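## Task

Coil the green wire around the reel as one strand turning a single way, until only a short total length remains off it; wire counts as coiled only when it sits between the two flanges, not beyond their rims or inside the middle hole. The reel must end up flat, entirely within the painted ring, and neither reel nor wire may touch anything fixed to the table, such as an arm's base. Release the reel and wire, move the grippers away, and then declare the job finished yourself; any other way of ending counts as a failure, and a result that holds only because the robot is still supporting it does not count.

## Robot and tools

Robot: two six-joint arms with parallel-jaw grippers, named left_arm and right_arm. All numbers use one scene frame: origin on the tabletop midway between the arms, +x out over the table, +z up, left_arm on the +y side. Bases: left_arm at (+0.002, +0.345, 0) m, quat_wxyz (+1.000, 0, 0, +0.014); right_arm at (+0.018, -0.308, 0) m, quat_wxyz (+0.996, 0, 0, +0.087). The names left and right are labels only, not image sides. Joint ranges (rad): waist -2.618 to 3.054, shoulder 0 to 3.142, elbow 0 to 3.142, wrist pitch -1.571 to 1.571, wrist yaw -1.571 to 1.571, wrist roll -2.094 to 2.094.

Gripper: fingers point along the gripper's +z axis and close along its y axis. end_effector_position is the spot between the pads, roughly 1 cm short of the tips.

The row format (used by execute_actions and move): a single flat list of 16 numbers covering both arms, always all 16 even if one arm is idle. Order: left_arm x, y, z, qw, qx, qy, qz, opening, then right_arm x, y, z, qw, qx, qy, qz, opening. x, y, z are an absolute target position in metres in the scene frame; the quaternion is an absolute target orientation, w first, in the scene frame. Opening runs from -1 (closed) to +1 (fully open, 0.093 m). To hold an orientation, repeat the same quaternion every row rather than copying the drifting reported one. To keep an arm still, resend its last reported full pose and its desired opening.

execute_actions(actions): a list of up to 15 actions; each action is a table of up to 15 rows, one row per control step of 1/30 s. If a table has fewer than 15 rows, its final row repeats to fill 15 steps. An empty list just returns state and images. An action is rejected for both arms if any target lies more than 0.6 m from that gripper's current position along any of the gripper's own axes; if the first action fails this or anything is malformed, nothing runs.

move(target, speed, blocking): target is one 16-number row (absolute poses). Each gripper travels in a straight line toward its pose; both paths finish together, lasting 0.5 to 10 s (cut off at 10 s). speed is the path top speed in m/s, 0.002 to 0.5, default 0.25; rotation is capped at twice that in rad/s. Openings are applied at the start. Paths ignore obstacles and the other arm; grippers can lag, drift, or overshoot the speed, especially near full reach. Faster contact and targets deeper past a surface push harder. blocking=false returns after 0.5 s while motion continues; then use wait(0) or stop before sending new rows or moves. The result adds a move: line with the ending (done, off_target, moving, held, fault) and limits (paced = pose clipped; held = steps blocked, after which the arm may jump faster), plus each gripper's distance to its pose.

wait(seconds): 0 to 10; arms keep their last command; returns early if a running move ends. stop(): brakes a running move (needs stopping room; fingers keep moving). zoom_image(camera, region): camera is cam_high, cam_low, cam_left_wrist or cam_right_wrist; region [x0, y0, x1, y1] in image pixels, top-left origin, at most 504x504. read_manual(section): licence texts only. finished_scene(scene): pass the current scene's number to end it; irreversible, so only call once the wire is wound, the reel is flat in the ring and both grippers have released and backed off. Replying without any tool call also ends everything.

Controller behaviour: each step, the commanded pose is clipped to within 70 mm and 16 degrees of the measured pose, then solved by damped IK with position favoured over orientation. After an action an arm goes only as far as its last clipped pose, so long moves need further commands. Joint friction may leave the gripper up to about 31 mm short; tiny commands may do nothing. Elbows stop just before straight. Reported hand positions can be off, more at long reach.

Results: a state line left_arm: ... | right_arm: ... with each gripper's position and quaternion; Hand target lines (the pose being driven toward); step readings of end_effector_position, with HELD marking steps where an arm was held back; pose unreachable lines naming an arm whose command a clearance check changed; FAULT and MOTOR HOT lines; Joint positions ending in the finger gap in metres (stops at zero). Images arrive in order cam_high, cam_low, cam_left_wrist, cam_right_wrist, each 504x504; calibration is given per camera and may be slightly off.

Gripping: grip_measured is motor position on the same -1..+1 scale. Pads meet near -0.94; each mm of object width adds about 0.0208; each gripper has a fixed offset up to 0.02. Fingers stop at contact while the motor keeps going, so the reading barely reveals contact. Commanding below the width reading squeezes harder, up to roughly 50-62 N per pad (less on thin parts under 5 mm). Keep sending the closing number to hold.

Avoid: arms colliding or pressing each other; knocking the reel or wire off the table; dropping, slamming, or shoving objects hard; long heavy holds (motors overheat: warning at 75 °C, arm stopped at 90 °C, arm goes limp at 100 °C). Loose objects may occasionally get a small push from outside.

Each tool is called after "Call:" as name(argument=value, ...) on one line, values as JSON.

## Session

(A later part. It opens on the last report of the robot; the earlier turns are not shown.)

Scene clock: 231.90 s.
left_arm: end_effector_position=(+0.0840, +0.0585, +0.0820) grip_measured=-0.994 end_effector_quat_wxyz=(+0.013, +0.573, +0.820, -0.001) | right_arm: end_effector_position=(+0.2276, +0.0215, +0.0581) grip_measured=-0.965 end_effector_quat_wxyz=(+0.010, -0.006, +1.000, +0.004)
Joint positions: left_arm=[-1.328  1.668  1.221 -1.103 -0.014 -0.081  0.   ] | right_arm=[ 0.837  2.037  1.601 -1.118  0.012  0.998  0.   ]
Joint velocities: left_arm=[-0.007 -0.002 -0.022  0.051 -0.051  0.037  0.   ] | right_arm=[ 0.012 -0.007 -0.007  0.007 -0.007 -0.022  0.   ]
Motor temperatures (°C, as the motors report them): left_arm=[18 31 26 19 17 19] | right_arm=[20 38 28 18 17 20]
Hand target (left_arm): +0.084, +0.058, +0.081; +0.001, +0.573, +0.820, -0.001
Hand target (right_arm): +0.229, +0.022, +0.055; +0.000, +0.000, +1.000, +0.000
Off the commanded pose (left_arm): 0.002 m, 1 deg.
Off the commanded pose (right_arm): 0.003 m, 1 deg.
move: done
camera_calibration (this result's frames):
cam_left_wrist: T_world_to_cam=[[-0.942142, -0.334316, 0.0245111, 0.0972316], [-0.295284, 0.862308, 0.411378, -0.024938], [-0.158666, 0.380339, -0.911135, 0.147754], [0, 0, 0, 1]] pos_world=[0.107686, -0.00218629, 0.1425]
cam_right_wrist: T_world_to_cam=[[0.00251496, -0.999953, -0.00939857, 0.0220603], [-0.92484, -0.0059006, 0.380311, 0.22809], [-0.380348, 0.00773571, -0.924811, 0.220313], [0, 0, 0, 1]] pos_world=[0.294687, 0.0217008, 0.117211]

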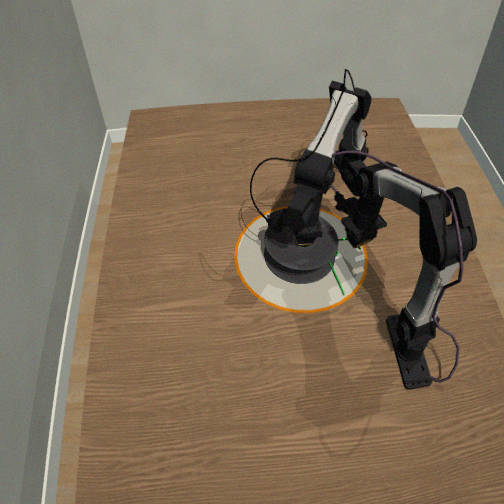

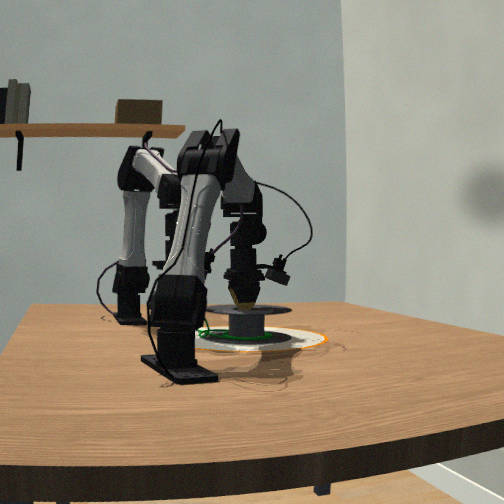

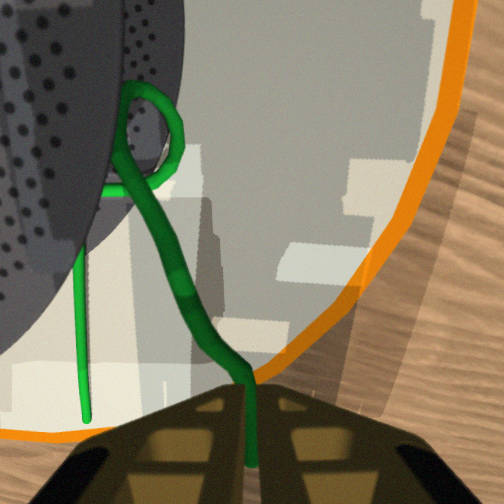

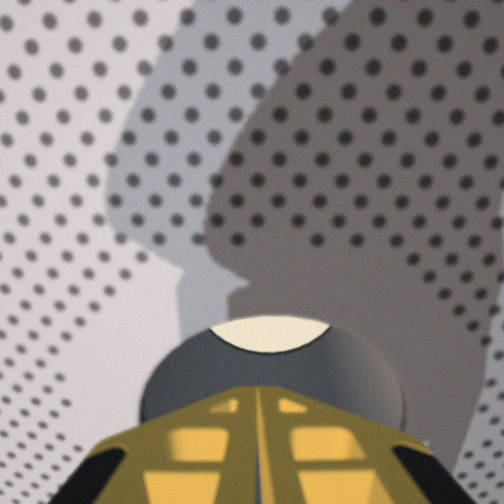

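Call:
move(target=[0.080,0.045,0.095,0,0.9063,0.4226,0,-1.0,0.229,0.022,0.055,0,0,1,0,-0.97], speed=0.3)

Scene clock: 234.63 s.
left_arm: end_effector_position=(+0.0846, +0.0472, +0.0961) grip_measured=-0.994 end_effector_quat_wxyz=(+0.011, +0.903, +0.430, +0.005) | right_arm: end_effector_position=(+0.2276, +0.0215, +0.0581) grip_measured=-0.965 end_effector_quat_wxyz=(+0.010, -0.006, +1.000, +0.004)
Joint positions: left_arm=[-1.336  1.701  1.315 -1.165 -0.014  0.944  0.   ] | right_arm=[ 0.837  2.037  1.601 -1.118  0.012  0.998  0.   ]
Joint velocities: left_arm=[ 0.012  0.012 -0.002 -0.007  0.037  0.022  0.   ] | right_arm=[-0.007  0.002 -0.012  0.022 -0.007 -0.037  0.   ]
Motor temperatures (°C, as the motors report them): left_arm=[18 31 26 19 17 19] | right_arm=[20 38 28 18 17 20]
Hand target (left_arm): +0.080, +0.045, +0.095; -0.000, +0.906, +0.423, +0.000
Hand target (right_arm): +0.229, +0.022, +0.055; +0.000, +0.000, +1.000, +0.000
Off the commanded pose (left_arm): 0.005 m, 2 deg.
Off the commanded pose (right_arm): 0.003 m, 1 deg.
move: done
camera_calibration (this result's frames):
cam_left_wrist: T_world_to_cam=[[-0.771021, 0.636668, 0.0134595, 0.0344456], [0.57895, 0.692007, 0.431211, -0.0886481], [0.265224, 0.340265, -0.902151, 0.130228], [0, 0, 0, 1]] pos_world=[0.0433414, -0.00489738, 0.155248]
cam_right_wrist: T_world_to_cam=[[0.00251496, -0.999953, -0.00939857, 0.0220603], [-0.92484, -0.0059006, 0.380311, 0.22809], [-0.380348, 0.00773571, -0.924811, 0.220313], [0, 0, 0, 1]] pos_world=[0.294687, 0.0217008, 0.117211]

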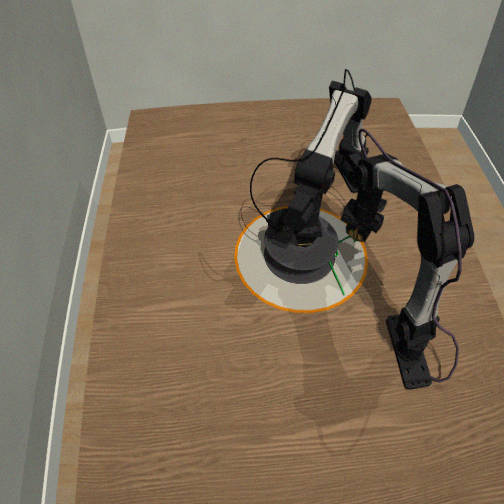

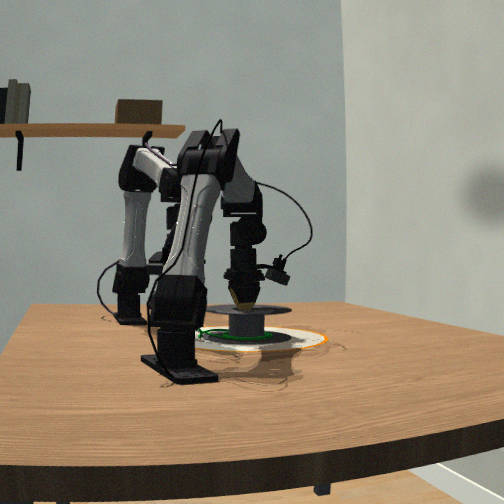

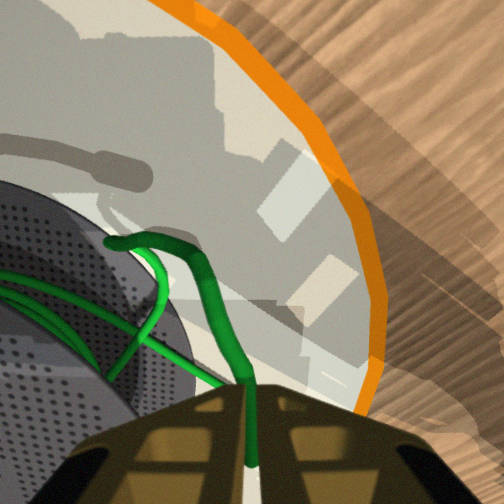

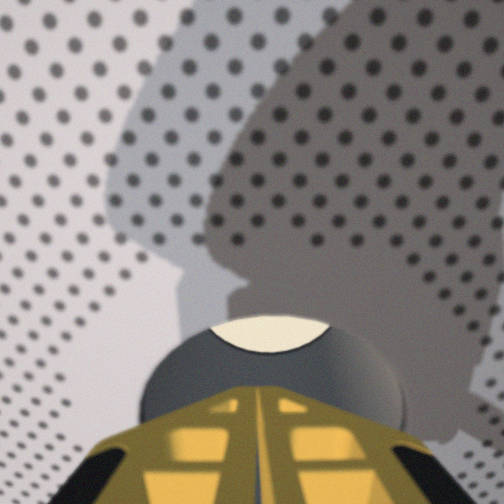

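Call:
move(target=[0.070,0.040,0.100,0,0.9962,-0.0872,0,-1.0,0.229,0.022,0.055,0,0,1,0,-0.97], speed=0.3)

Scene clock: 237.43 s.
left_arm: end_effector_position=(+0.0747, +0.0423, +0.1028) grip_measured=-0.994 end_effector_quat_wxyz=(+0.010, +0.997, -0.079, +0.011) | right_arm: end_effector_position=(+0.2276, +0.0215, +0.0581) grip_measured=-0.965 end_effector_quat_wxyz=(+0.010, -0.006, +1.000, +0.004)
Joint positions: left_arm=[-1.371  1.701  1.341 -1.186 -0.014  1.956  0.   ] | right_arm=[ 0.837  2.037  1.601 -1.118  0.012  0.998  0.   ]
Joint velocities: left_arm=[ 0.012 -0.002  0.007 -0.051  0.022  0.007  0.   ] | right_arm=[-0.002 -0.007 -0.002 -0.007  0.007  0.037  0.   ]
Motor temperatures (°C, as the motors report them): left_arm=[18 31 26 19 17 19] | right_arm=[20 38 28 18 17 20]
Hand target (left_arm): +0.070, +0.040, +0.100; +0.000, +0.996, -0.087, +0.000
Hand target (right_arm): +0.229, +0.022, +0.055; +0.000, +0.000, +1.000, +0.000
Off the commanded pose (left_arm): 0.006 m, 2 deg.
Off the commanded pose (right_arm): 0.003 m, 1 deg.
move: done
camera_calibration (this result's frames):
cam_left_wrist: T_world_to_cam=[[0.1655, 0.986014, 0.0196298, -0.0555096], [0.878537, -0.156445, 0.451328, -0.0710015], [0.448087, -0.0574493, -0.892142, 0.142694], [0, 0, 0, 1]] pos_world=[0.00762496, 0.0518231, 0.160438]
cam_right_wrist: T_world_to_cam=[[0.00251496, -0.999953, -0.00939857, 0.0220603], [-0.92484, -0.0059006, 0.380311, 0.22809], [-0.380348, 0.00773571, -0.924811, 0.220313], [0, 0, 0, 1]] pos_world=[0.294687, 0.0217008, 0.117211]

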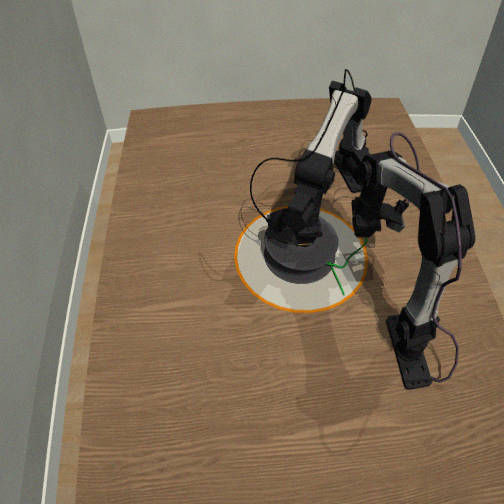

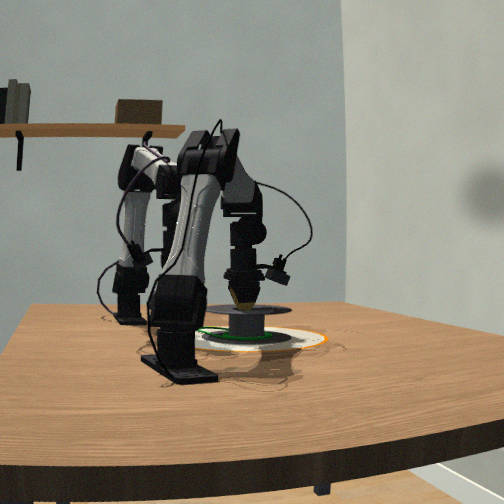

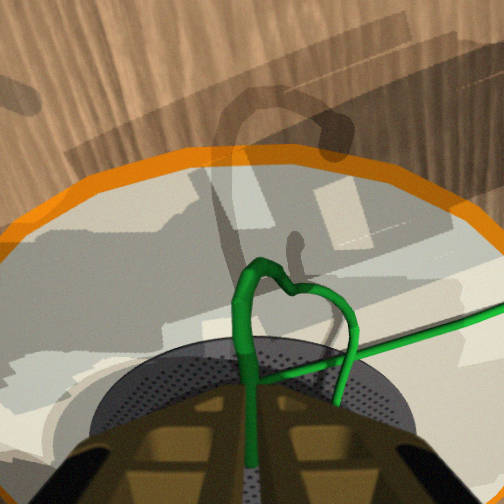

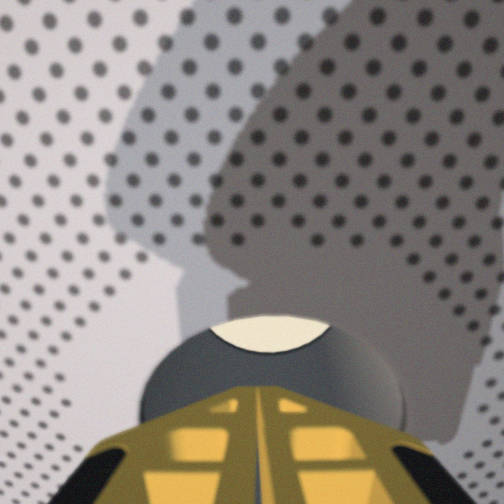

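Call:
move(target=[0.062,0.035,0.045,0,0.9962,-0.0872,0,-1.0,0.229,0.022,0.055,0,0,1,0,-0.97], speed=0.1)

Scene clock: 240.23 s.
left_arm: end_effector_position=(+0.0662, +0.0355, +0.0533) grip_measured=-0.994 end_effector_quat_wxyz=(+0.004, +0.996, -0.086, +0.007) | right_arm: end_effector_position=(+0.2276, +0.0215, +0.0581) grip_measured=-0.965 end_effector_quat_wxyz=(+0.010, -0.006, +1.000, +0.004)
Joint positions: left_arm=[-1.4    1.772  1.223 -1.012 -0.011  1.941  0.   ] | right_arm=[ 0.837  2.037  1.601 -1.118  0.012  0.998  0.   ]
Joint velocities: left_arm=[ 0.007  0.007 -0.002 -0.022 -0.022 -0.007  0.   ] | right_arm=[ 0.002 -0.012  0.002 -0.066 -0.007  0.037  0.   ]
Motor temperatures (°C, as the motors report them): left_arm=[18 31 26 19 17 19] | right_arm=[20 38 28 18 17 20]
Hand target (left_arm): +0.062, +0.036, +0.046; -0.000, +0.996, -0.087, +0.000
Hand target (right_arm): +0.229, +0.022, +0.055; +0.000, +0.000, +1.000, +0.000
Off the commanded pose (left_arm): 0.009 m, 1 deg.
Off the commanded pose (right_arm): 0.003 m, 1 deg.
move: done
camera_calibration (this result's frames):
cam_left_wrist: T_world_to_cam=[[0.179631, 0.98323, 0.0314816, -0.0478884], [0.879161, -0.174812, 0.443301, -0.0411766], [0.441371, -0.0519533, -0.89582, 0.102391], [0, 0, 0, 1]] pos_world=[-0.000389107, 0.0452067, 0.111485]
cam_right_wrist: T_world_to_cam=[[0.00251496, -0.999953, -0.00939857, 0.0220603], [-0.92484, -0.0059006, 0.380311, 0.22809], [-0.380348, 0.00773571, -0.924811, 0.220313], [0, 0, 0, 1]] pos_world=[0.294687, 0.0217008, 0.117211]

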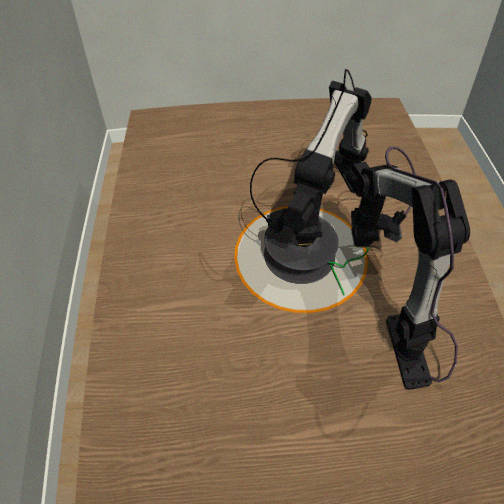

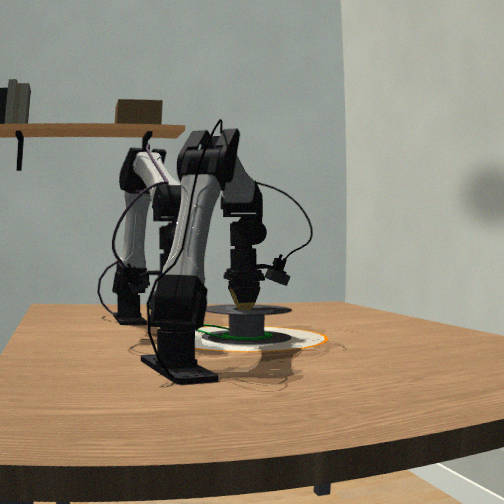

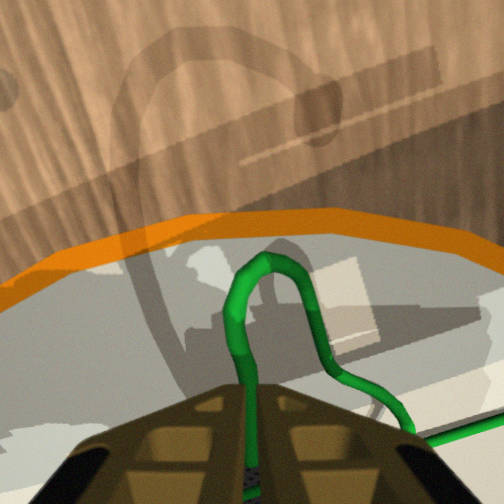

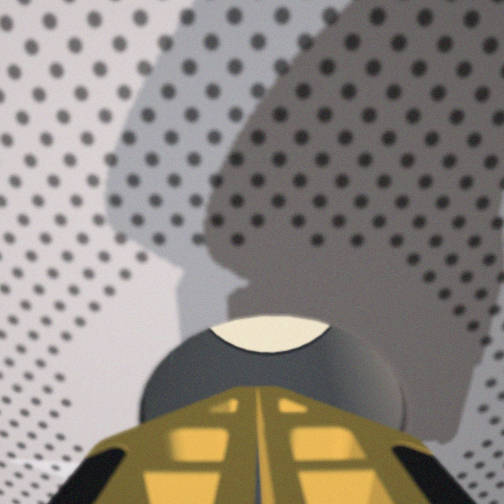

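Call:
move(target=[0.062,0.035,0.050,0,0.9962,-0.0872,0,-0.2,0.229,0.022,0.055,0,0,1,0,-0.97], speed=0.1)

Call:
move(target=[0.075,0.060,0.13,0,0.9239,0.3827,0,-0.2,0.229,0.022,0.055,0,0,1,0,-0.97], speed=0.3)

Scene clock: 241.30 s.
left_arm: end_effector_position=(+0.0662, +0.0352, +0.0533) grip_measured=-0.202 end_effector_quat_wxyz=(+0.004, +0.996, -0.086, +0.007) | right_arm: end_effector_position=(+0.2276, +0.0215, +0.0581) grip_measured=-0.965 end_effector_quat_wxyz=(+0.010, -0.006, +1.000, +0.004)
Joint positions: left_arm=[-1.4    1.772  1.223 -1.011 -0.011  1.941  0.036] | right_arm=[ 0.837  2.037  1.601 -1.118  0.012  0.998  0.   ]
Joint velocities: left_arm=[ 0.007 -0.002 -0.017  0.007 -0.007  0.007  0.001] | right_arm=[-0.007  0.002 -0.027 -0.007  0.022  0.051  0.   ]
Motor temperatures (°C, as the motors report them): left_arm=[18 31 26 19 17 19] | right_arm=[20 38 28 18 17 20]
Hand target (left_arm): +0.062, +0.035, +0.050; -0.000, +0.996, -0.087, +0.000
Hand target (right_arm): +0.229, +0.022, +0.055; +0.000, +0.000, +1.000, +0.000
Off the commanded pose (left_arm): 0.005 m, 1 deg.
Off the commanded pose (right_arm): 0.003 m, 1 deg.
move: done
camera_calibration (this result's frames):
cam_left_wrist: T_world_to_cam=[[0.179249, 0.983333, 0.0304135, -0.0475523], [0.879129, -0.173977, 0.443693, -0.0413217], [0.441589, -0.0527943, -0.895663, 0.102362], [0, 0, 0, 1]] pos_world=[-0.000351106, 0.0449749, 0.111462]
cam_right_wrist: T_world_to_cam=[[0.00251496, -0.999953, -0.00939857, 0.0220603], [-0.92484, -0.0059006, 0.380311, 0.22809], [-0.380348, 0.00773571, -0.924811, 0.220313], [0, 0, 0, 1]] pos_world=[0.294687, 0.0217008, 0.117211]

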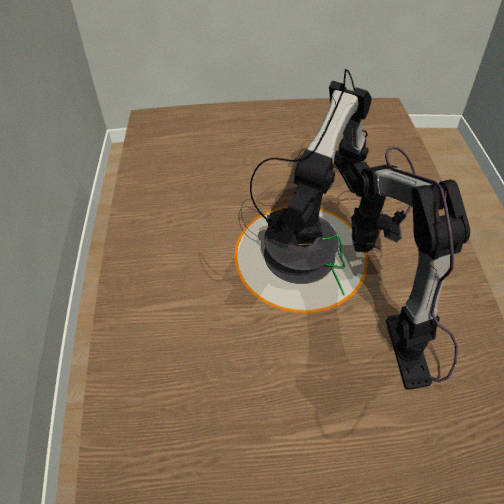

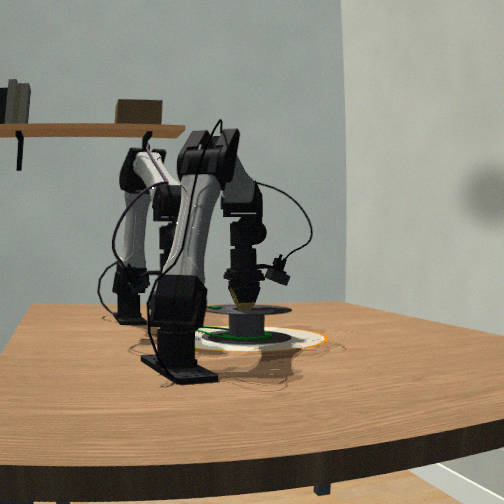

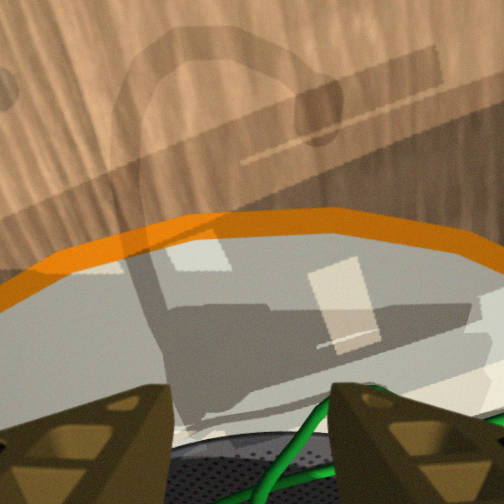

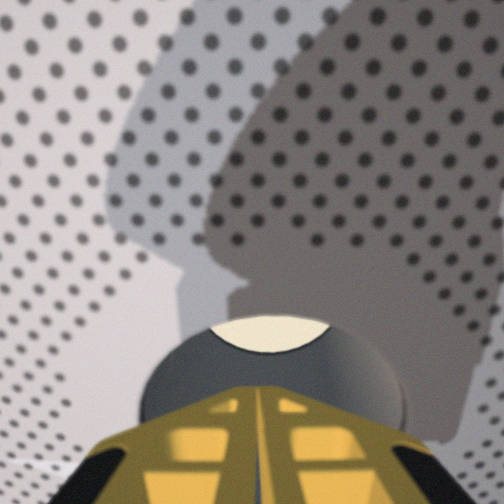

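Scene clock: 243.50 s.
left_arm: end_effector_position=(+0.0746, +0.0600, +0.1179) grip_measured=-0.202 end_effector_quat_wxyz=(-0.012, +0.927, +0.375, +0.007) | right_arm: end_effector_position=(+0.2276, +0.0215, +0.0581) grip_measured=-0.965 end_effector_quat_wxyz=(+0.010, -0.006, +1.000, +0.004)
Joint positions: left_arm=[-1.355  1.677  1.374 -1.293 -0.011  1.044  0.036] | right_arm=[ 0.837  2.037  1.601 -1.118  0.012  0.998  0.   ]
Joint velocities: left_arm=[-0.012 -0.002 -0.007 -0.037 -0.022 -0.022 -0.001] | right_arm=[ 0.002 -0.022 -0.007 -0.037 -0.007  0.037  0.   ]
Motor temperatures (°C, as the motors report them): left_arm=[18 31 26 19 17 19] | right_arm=[20 38 28 18 17 20]
Hand target (left_arm): +0.075, +0.060, +0.129; +0.000, +0.924, +0.382, +0.000
Hand target (right_arm): +0.229, +0.022, +0.055; +0.000, +0.000, +1.000, +0.000
Off the commanded pose (left_arm): 0.012 m, 2 deg.
Off the commanded pose (right_arm): 0.003 m, 1 deg.
move: off_target (left_arm)
camera_calibration (this result's frames):
cam_left_wrist: T_world_to_cam=[[-0.688996, 0.722772, 0.0537156, 0.00229742], [0.662932, 0.598525, 0.449766, -0.104003], [0.292928, 0.345496, -0.89153, 0.144572], [0, 0, 0, 1]] pos_world=[0.0281803, 0.0106386, 0.175544]
cam_right_wrist: T_world_to_cam=[[0.00251496, -0.999953, -0.00939857, 0.0220603], [-0.92484, -0.0059006, 0.380311, 0.22809], [-0.380348, 0.00773571, -0.924811, 0.220313], [0, 0, 0, 1]] pos_world=[0.294687, 0.0217008, 0.117211]

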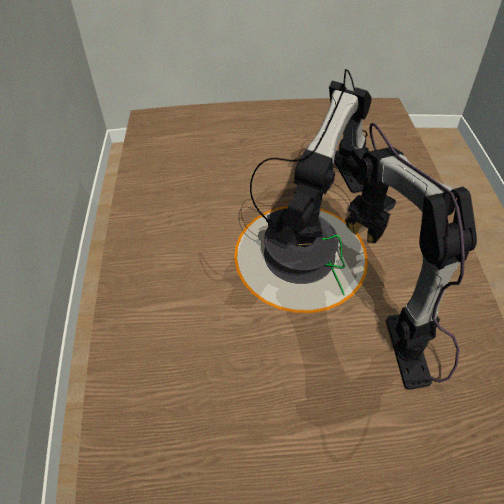

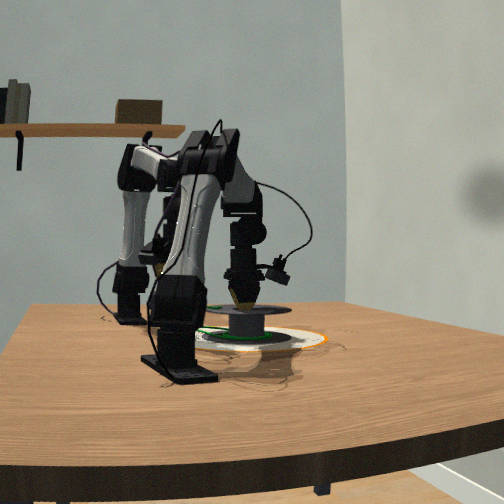

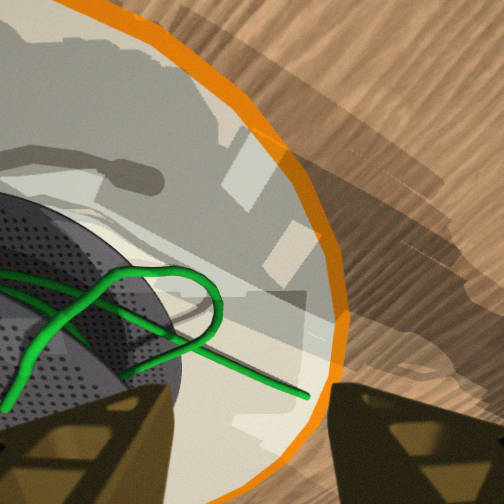

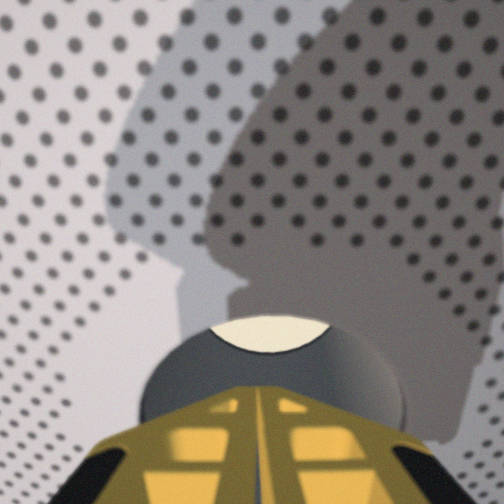

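Call:
zoom_image(camera="cam_high", region=[230, 190, 390, 320])

Region (230, 190, 390, 320) of cam_high's 504x504 image, scaled by 3.150, with more detail than that image has; it fills the top 410 rows of this view, and the rest is white.

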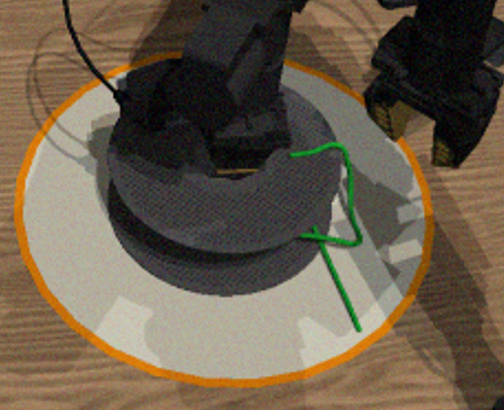

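Call:
move(target=[0.095,-0.020,0.135,0,0.9239,0.3827,0,-0.2,0.229,0.022,0.055,0,0,1,0,-0.97], speed=0.25)

Scene clock: 251.27 s.
left_arm: end_effector_position=(+0.0855, +0.0160, +0.1294) grip_measured=-0.202 end_effector_quat_wxyz=(+0.017, +0.926, +0.377, +0.003) | right_arm: end_effector_position=(+0.2276, +0.0215, +0.0581) grip_measured=-0.965 end_effector_quat_wxyz=(+0.010, -0.006, +1.000, +0.004)
Joint positions: left_arm=[-1.355  1.796  1.56  -1.302 -0.011  1.041  0.036] | right_arm=[ 0.837  2.037  1.601 -1.118  0.012  0.998  0.   ]
Joint velocities: left_arm=[ 0.007 -0.017 -0.012 -0.022  0.051 -0.022  0.   ] | right_arm=[-0.002  0.007  0.002  0.022  0.051  0.007  0.   ]
Motor temperatures (°C, as the motors report them): left_arm=[18 32 27 19 17 19] | right_arm=[20 38 28 18 17 20]
Hand target (left_arm): +0.084, +0.023, +0.129; +0.007, +0.926, +0.377, +0.004
Hand target (right_arm): +0.229, +0.022, +0.055; +0.000, +0.000, +1.000, +0.000
Off the commanded pose (left_arm): 0.038 m, 2 deg.
Off the commanded pose (right_arm): 0.003 m, 1 deg.
move: held (left_arm); limits=held; held on 12 of 21 steps (left_arm), including the last (left_arm)
pose unreachable (left arm): on one or more control steps of this call, first in action 0 (counted from 0), this arm could not follow its commanded pose, so it was not sent that pose on those steps. On the call's last step it was still not sent that pose. It may still have moved: this result reports where it is.
cause: the commanded pose would bring a part of the arm too close to another arm (this arm's wrist (the part past joint 4) and the other arm's forearm (the part past joint 3)).
camera_calibration (this result's frames):
cam_left_wrist: T_world_to_cam=[[-0.691323, 0.722533, 0.00437934, 0.0475884], [0.65532, 0.624437, 0.425011, -0.086617], [0.30435, 0.29669, -0.905178, 0.168398], [0, 0, 0, 1]] pos_world=[0.038409, -0.0302591, 0.189034]
cam_right_wrist: T_world_to_cam=[[0.00251496, -0.999953, -0.00939857, 0.0220603], [-0.92484, -0.0059006, 0.380311, 0.22809], [-0.380348, 0.00773571, -0.924811, 0.220313], [0, 0, 0, 1]] pos_world=[0.294687, 0.0217008, 0.117211]

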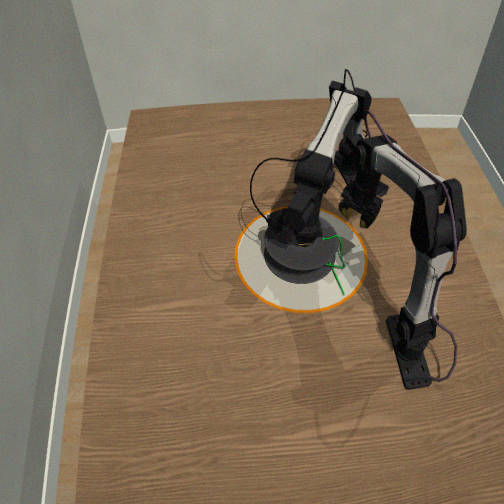

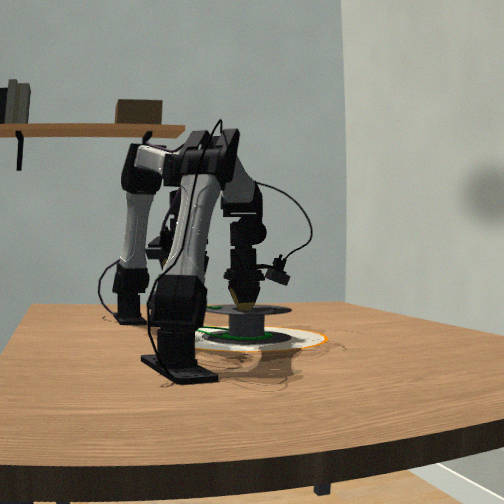

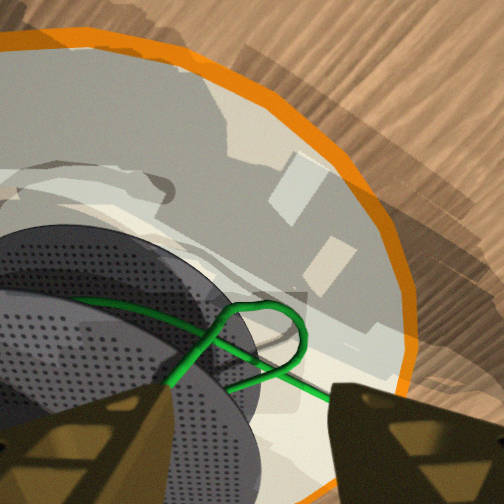

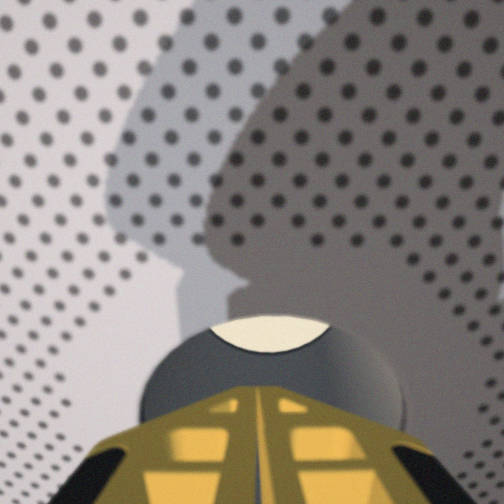

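Call:
move(target=[0.095,0.040,0.14,0,0.3827,0.9239,0,-0.5,0.229,0.022,0.135,0,0,1,0,-0.97], speed=0.4)

Call:
move(target=[0.150,0.022,0.125,-0.1736,0,0.9848,0,-0.5,0.28,-0.08,0.17,0,0,1,0,-0.97], speed=0.4)

Scene clock: 258.40 s.
left_arm: end_effector_position=(+0.0970, +0.0313, +0.1357) grip_measured=-0.498 end_effector_quat_wxyz=(+0.006, +0.389, +0.921, +0.001) | right_arm: end_effector_position=(+0.2286, +0.0232, +0.1362) grip_measured=-0.965 end_effector_quat_wxyz=(+0.009, -0.006, +1.000, +0.002)
Joint positions: left_arm=[-1.31   1.776  1.56  -1.349 -0.01  -0.483  0.021] | right_arm=[ 0.837  2.037  1.912 -1.434  0.012  0.998  0.   ]
Joint velocities: left_arm=[-0.017 -0.002  0.002  0.022  0.022  0.037  0.   ] | right_arm=[-0.007  0.002  0.002 -0.037 -0.007  0.037  0.   ]
Motor temperatures (°C, as the motors report them): left_arm=[18 32 27 19 17 19] | right_arm=[20 39 28 18 17 20]
Hand target (left_arm): +0.095, +0.040, +0.140; +0.000, +0.382, +0.924, -0.000
Hand target (right_arm): +0.230, +0.023, +0.135; +0.000, +0.000, +1.000, +0.001
Off the commanded pose (left_arm): 0.010 m, 1 deg.
Off the commanded pose (right_arm): 0.002 m, 1 deg.
move: done; limits=held; held on 1 of 80 steps (right_arm)
pose unreachable (right arm): on one or more control steps of this call, first in action 0 (counted from 0), this arm could not follow its commanded pose, so it was not sent that pose on those steps. It may still have moved: this result reports where it is.
cause: the commanded pose would bring a part of the arm too close to another arm (this arm's forearm (the part past joint 3) and the other arm's wrist (the part past joint 4)).
camera_calibration (this result's frames):
cam_left_wrist: T_world_to_cam=[[-0.723399, -0.689729, 0.031109, 0.0880889], [-0.616131, 0.66523, 0.421724, 0.0161472], [-0.31157, 0.285908, -0.90619, 0.226222], [0, 0, 0, 1]] pos_world=[0.144156, -0.0146629, 0.195451]
cam_right_wrist: T_world_to_cam=[[0.0024968, -0.999982, -0.0055273, 0.0239475], [-0.923912, -0.00442154, 0.38258, 0.198844], [-0.382597, 0.00415151, -0.923906, 0.293337], [0, 0, 0, 1]] pos_world=[0.295884, 0.0236085, 0.195074]

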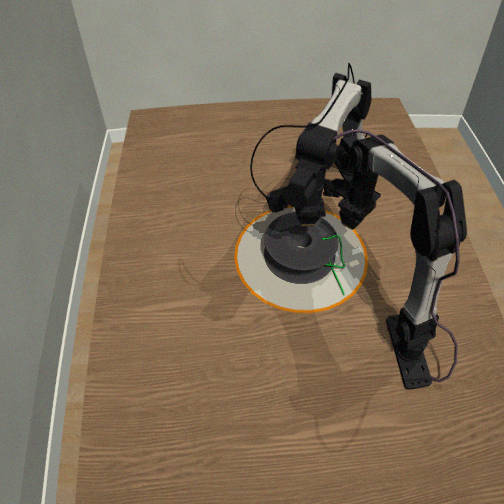

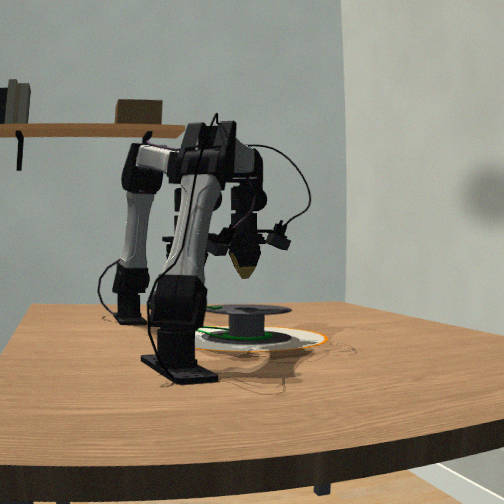

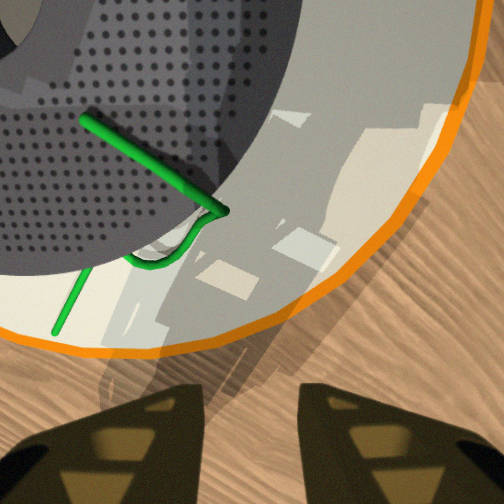

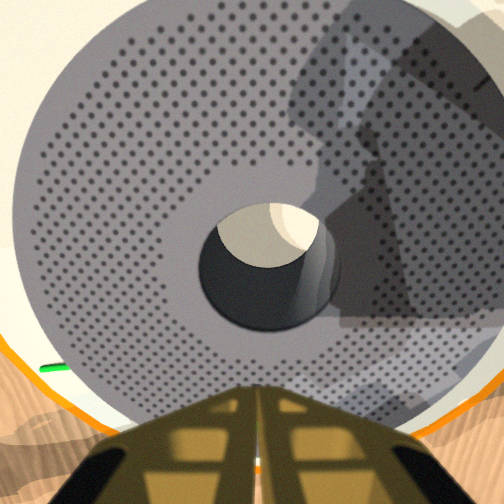

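Scene clock: 260.23 s.
left_arm: end_effector_position=(+0.1383, +0.0151, +0.1327) grip_measured=-0.498 end_effector_quat_wxyz=(-0.061, +0.210, +0.975, -0.032) | right_arm: end_effector_position=(+0.2866, -0.0725, +0.1712) grip_measured=-0.965 end_effector_quat_wxyz=(+0.009, +0.000, +1.000, +0.007)
Joint positions: left_arm=[-1.143  1.919  1.725 -1.403  0.134 -0.691  0.021] | right_arm=[ 0.548  1.896  1.855 -1.508  0.002  0.721  0.   ]
Joint velocities: left_arm=[ 0.002  0.017 -0.017 -0.007 -0.037 -0.051  0.   ] | right_arm=[ 0.002 -0.012 -0.007 -0.051  0.007 -0.037  0.   ]
Motor temperatures (°C, as the motors report them): left_arm=[18 32 27 19 16 19] | right_arm=[20 39 28 18 17 20]
Hand target (left_arm): +0.136, +0.016, +0.136; -0.061, +0.213, +0.974, -0.034
Hand target (right_arm): +0.280, -0.078, +0.171; -0.004, +0.000, +1.000, +0.004
Off the commanded pose (left_arm): 0.016 m, 28 deg; orientation clipped at the last step of the last action.
Off the commanded pose (right_arm): 0.010 m, 1 deg.
move: held (left_arm); limits=paced,held; held on 31 of 55 steps (left_arm), including the last (left_arm)
pose unreachable (left arm): on one or more control steps of this call, first in action 0 (counted from 0), this arm could not follow its commanded pose, so it was not sent that pose on those steps. On the call's last step it was still not sent that pose. It may still have moved: this result reports where it is.
cause: the commanded pose would bring a part of the arm too close to another arm (this arm's forearm (the part past joint 3) and the other arm's wrist (the part past joint 4)).
camera_calibration (this result's frames):
cam_left_wrist: T_world_to_cam=[[-0.407854, -0.904469, 0.124864, 0.0540984], [-0.749855, 0.409835, 0.519378, 0.0630386], [-0.520935, 0.118201, -0.845373, 0.264498], [0, 0, 0, 1]] pos_world=[0.207121, -0.00816904, 0.184104]
cam_right_wrist: T_world_to_cam=[[-0.0103296, -0.999839, -0.0147044, -0.0664251], [-0.924006, 0.00392289, 0.382358, 0.239245], [-0.382239, 0.0175366, -0.923897, 0.349153], [0, 0, 0, 1]] pos_world=[0.353838, -0.0734759, 0.230127]

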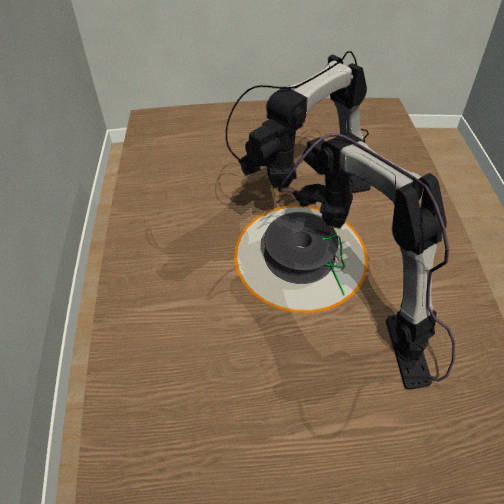

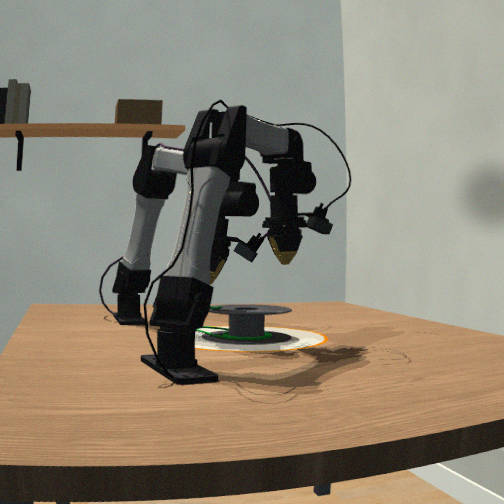

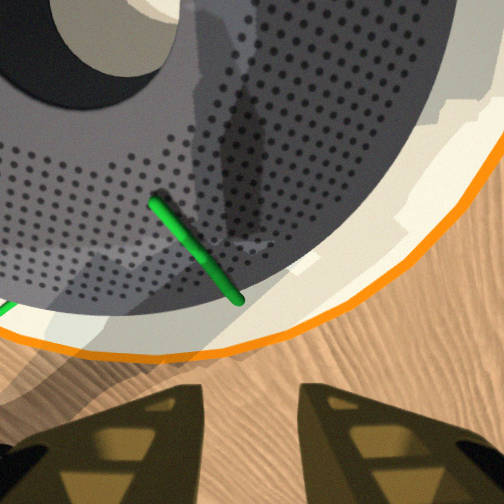

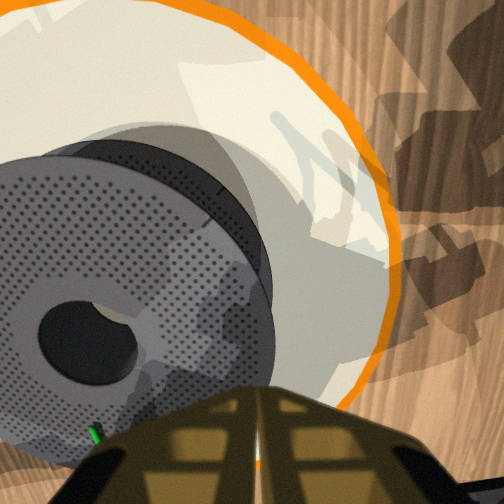

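Call:
move(target=[0.140,0.018,0.130,-0.061,0.21,0.975,-0.032,-0.5,0.27,-0.19,0.17,0,0,1,0,-0.97], speed=0.4)

Call:
move(target=[0.158,0.018,0.115,-0.1736,0,0.9848,0,-0.5,0.27,-0.19,0.17,0,0,1,0,-0.97], speed=0.3)

Scene clock: 261.70 s.
left_arm: end_effector_position=(+0.1383, +0.0151, +0.1327) grip_measured=-0.498 end_effector_quat_wxyz=(-0.061, +0.212, +0.975, -0.032) | right_arm: end_effector_position=(+0.2725, -0.1885, +0.1745) grip_measured=-0.965 end_effector_quat_wxyz=(+0.001, +0.002, +1.000, +0.001)
Joint positions: left_arm=[-1.143  1.919  1.725 -1.403  0.134 -0.687  0.021] | right_arm=[ 0.266  1.613  1.531 -1.486 -0.     0.444  0.   ]
Joint velocities: left_arm=[ 0.007 -0.017  0.002  0.007 -0.037 -0.037 -0.001] | right_arm=[-0.002  0.002 -0.012 -0.007  0.081 -0.081  0.   ]
Motor temperatures (°C, as the motors report them): left_arm=[18 33 27 19 16 19] | right_arm=[20 39 28 18 17 20]
Hand target (left_arm): +0.140, +0.018, +0.130; -0.061, +0.210, +0.975, -0.032
Hand target (right_arm): +0.270, -0.189, +0.171; -0.002, +0.001, +1.000, +0.005
Off the commanded pose (left_arm): 0.004 m, 0 deg.
Off the commanded pose (right_arm): 0.005 m, 0 deg.
move: done
camera_calibration (this result's frames):
cam_left_wrist: T_world_to_cam=[[-0.411629, -0.902697, 0.1253, 0.054536], [-0.748222, 0.413235, 0.519038, 0.0628066], [-0.520312, 0.119899, -0.845517, 0.264406], [0, 0, 0, 1]] pos_world=[0.207015, -0.00842638, 0.184127]
cam_right_wrist: T_world_to_cam=[[-0.0150254, -0.999884, -0.00240183, -0.183363], [-0.917817, 0.012839, 0.396796, 0.222897], [-0.396719, 0.00816646, -0.917904, 0.349987], [0, 0, 0, 1]] pos_world=[0.340671, -0.189062, 0.23237]

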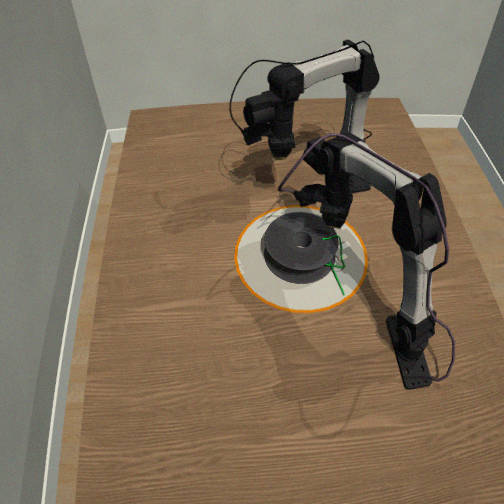

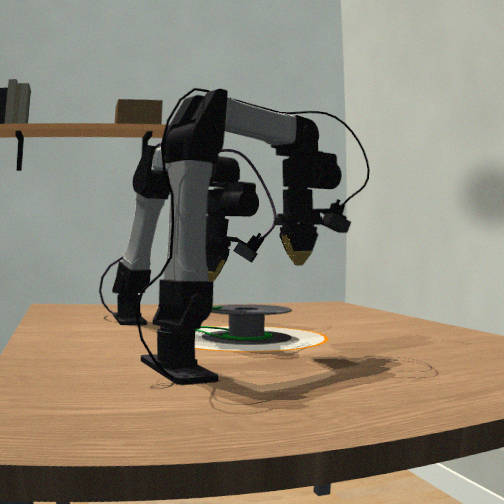

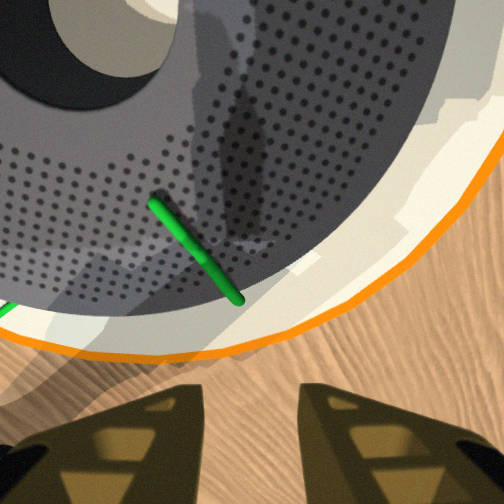

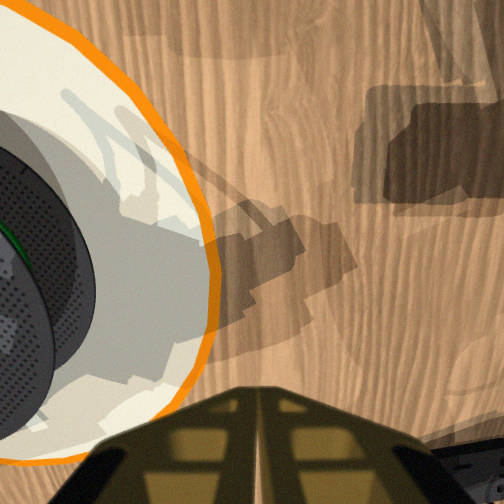

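Scene clock: 263.03 s.
left_arm: end_effector_position=(+0.1581, +0.0177, +0.1157) grip_measured=-0.498 end_effector_quat_wxyz=(-0.163, +0.007, +0.987, -0.004) | right_arm: end_effector_position=(+0.2728, -0.1883, +0.1745) grip_measured=-0.965 end_effector_quat_wxyz=(+0.001, +0.002, +1.000, +0.001)
Joint positions: left_arm=[-1.026  2.08   1.856 -1.524  0.277 -0.96   0.021] | right_arm=[ 0.266  1.613  1.531 -1.485 -0.     0.444  0.   ]
Joint velocities: left_arm=[-0.007 -0.017 -0.012  0.081  0.037 -0.095 -0.   ] | right_arm=[ 0.002  0.002  0.007 -0.007  0.081 -0.007  0.   ]
Motor temperatures (°C, as the motors report them): left_arm=[18 33 27 19 16 19] | right_arm=[20 39 28 18 17 20]
Hand target (left_arm): +0.158, +0.017, +0.116; -0.173, -0.001, +0.985, -0.001
Hand target (right_arm): +0.270, -0.190, +0.170; -0.000, -0.000, +1.000, -0.000
Off the commanded pose (left_arm): 0.001 m, 2 deg.
Off the commanded pose (right_arm): 0.006 m, 0 deg.
move: done
camera_calibration (this result's frames):
cam_left_wrist: T_world_to_cam=[[-0.00932604, -0.998813, 0.0478007, 0.0141671], [-0.7152, 0.0400714, 0.69777, 0.066024], [-0.698857, -0.0276796, -0.714725, 0.275693], [0, 0, 0, 1]] pos_world=[0.240023, 0.0191357, 0.150298]
cam_right_wrist: T_world_to_cam=[[-0.0146412, -0.999889, -0.00290297, -0.18326], [-0.918232, 0.0122963, 0.395851, 0.223302], [-0.395771, 0.00846134, -0.91831, 0.349955], [0, 0, 0, 1]] pos_world=[0.340862, -0.188946, 0.232441]

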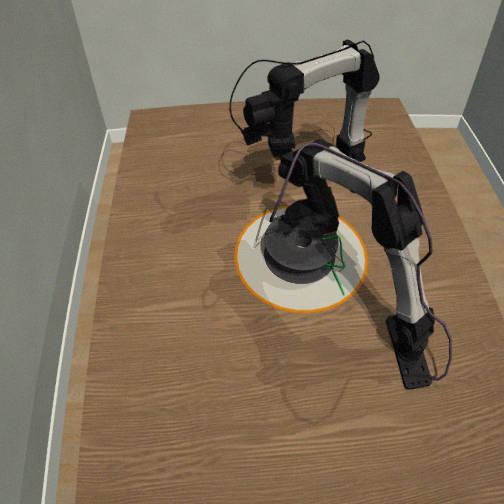

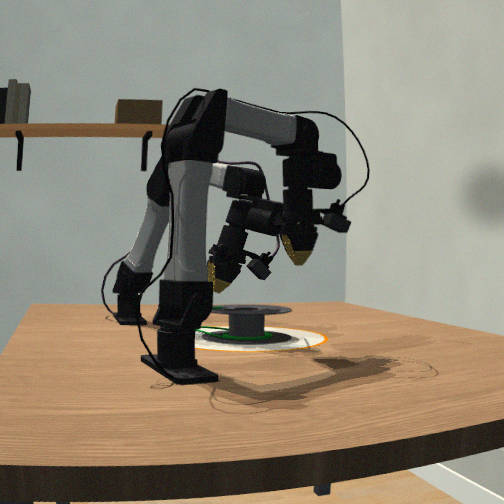

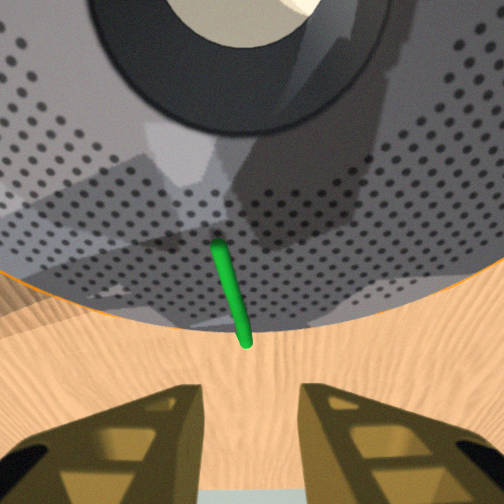

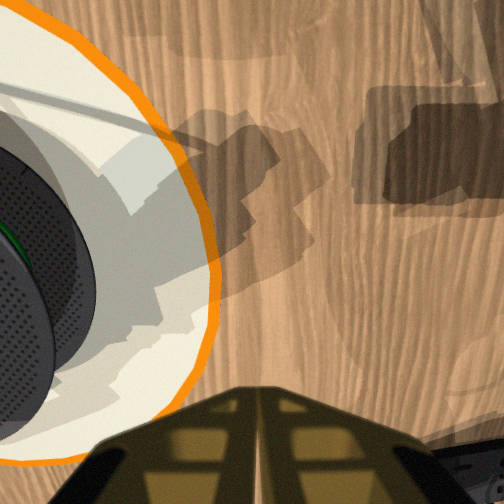

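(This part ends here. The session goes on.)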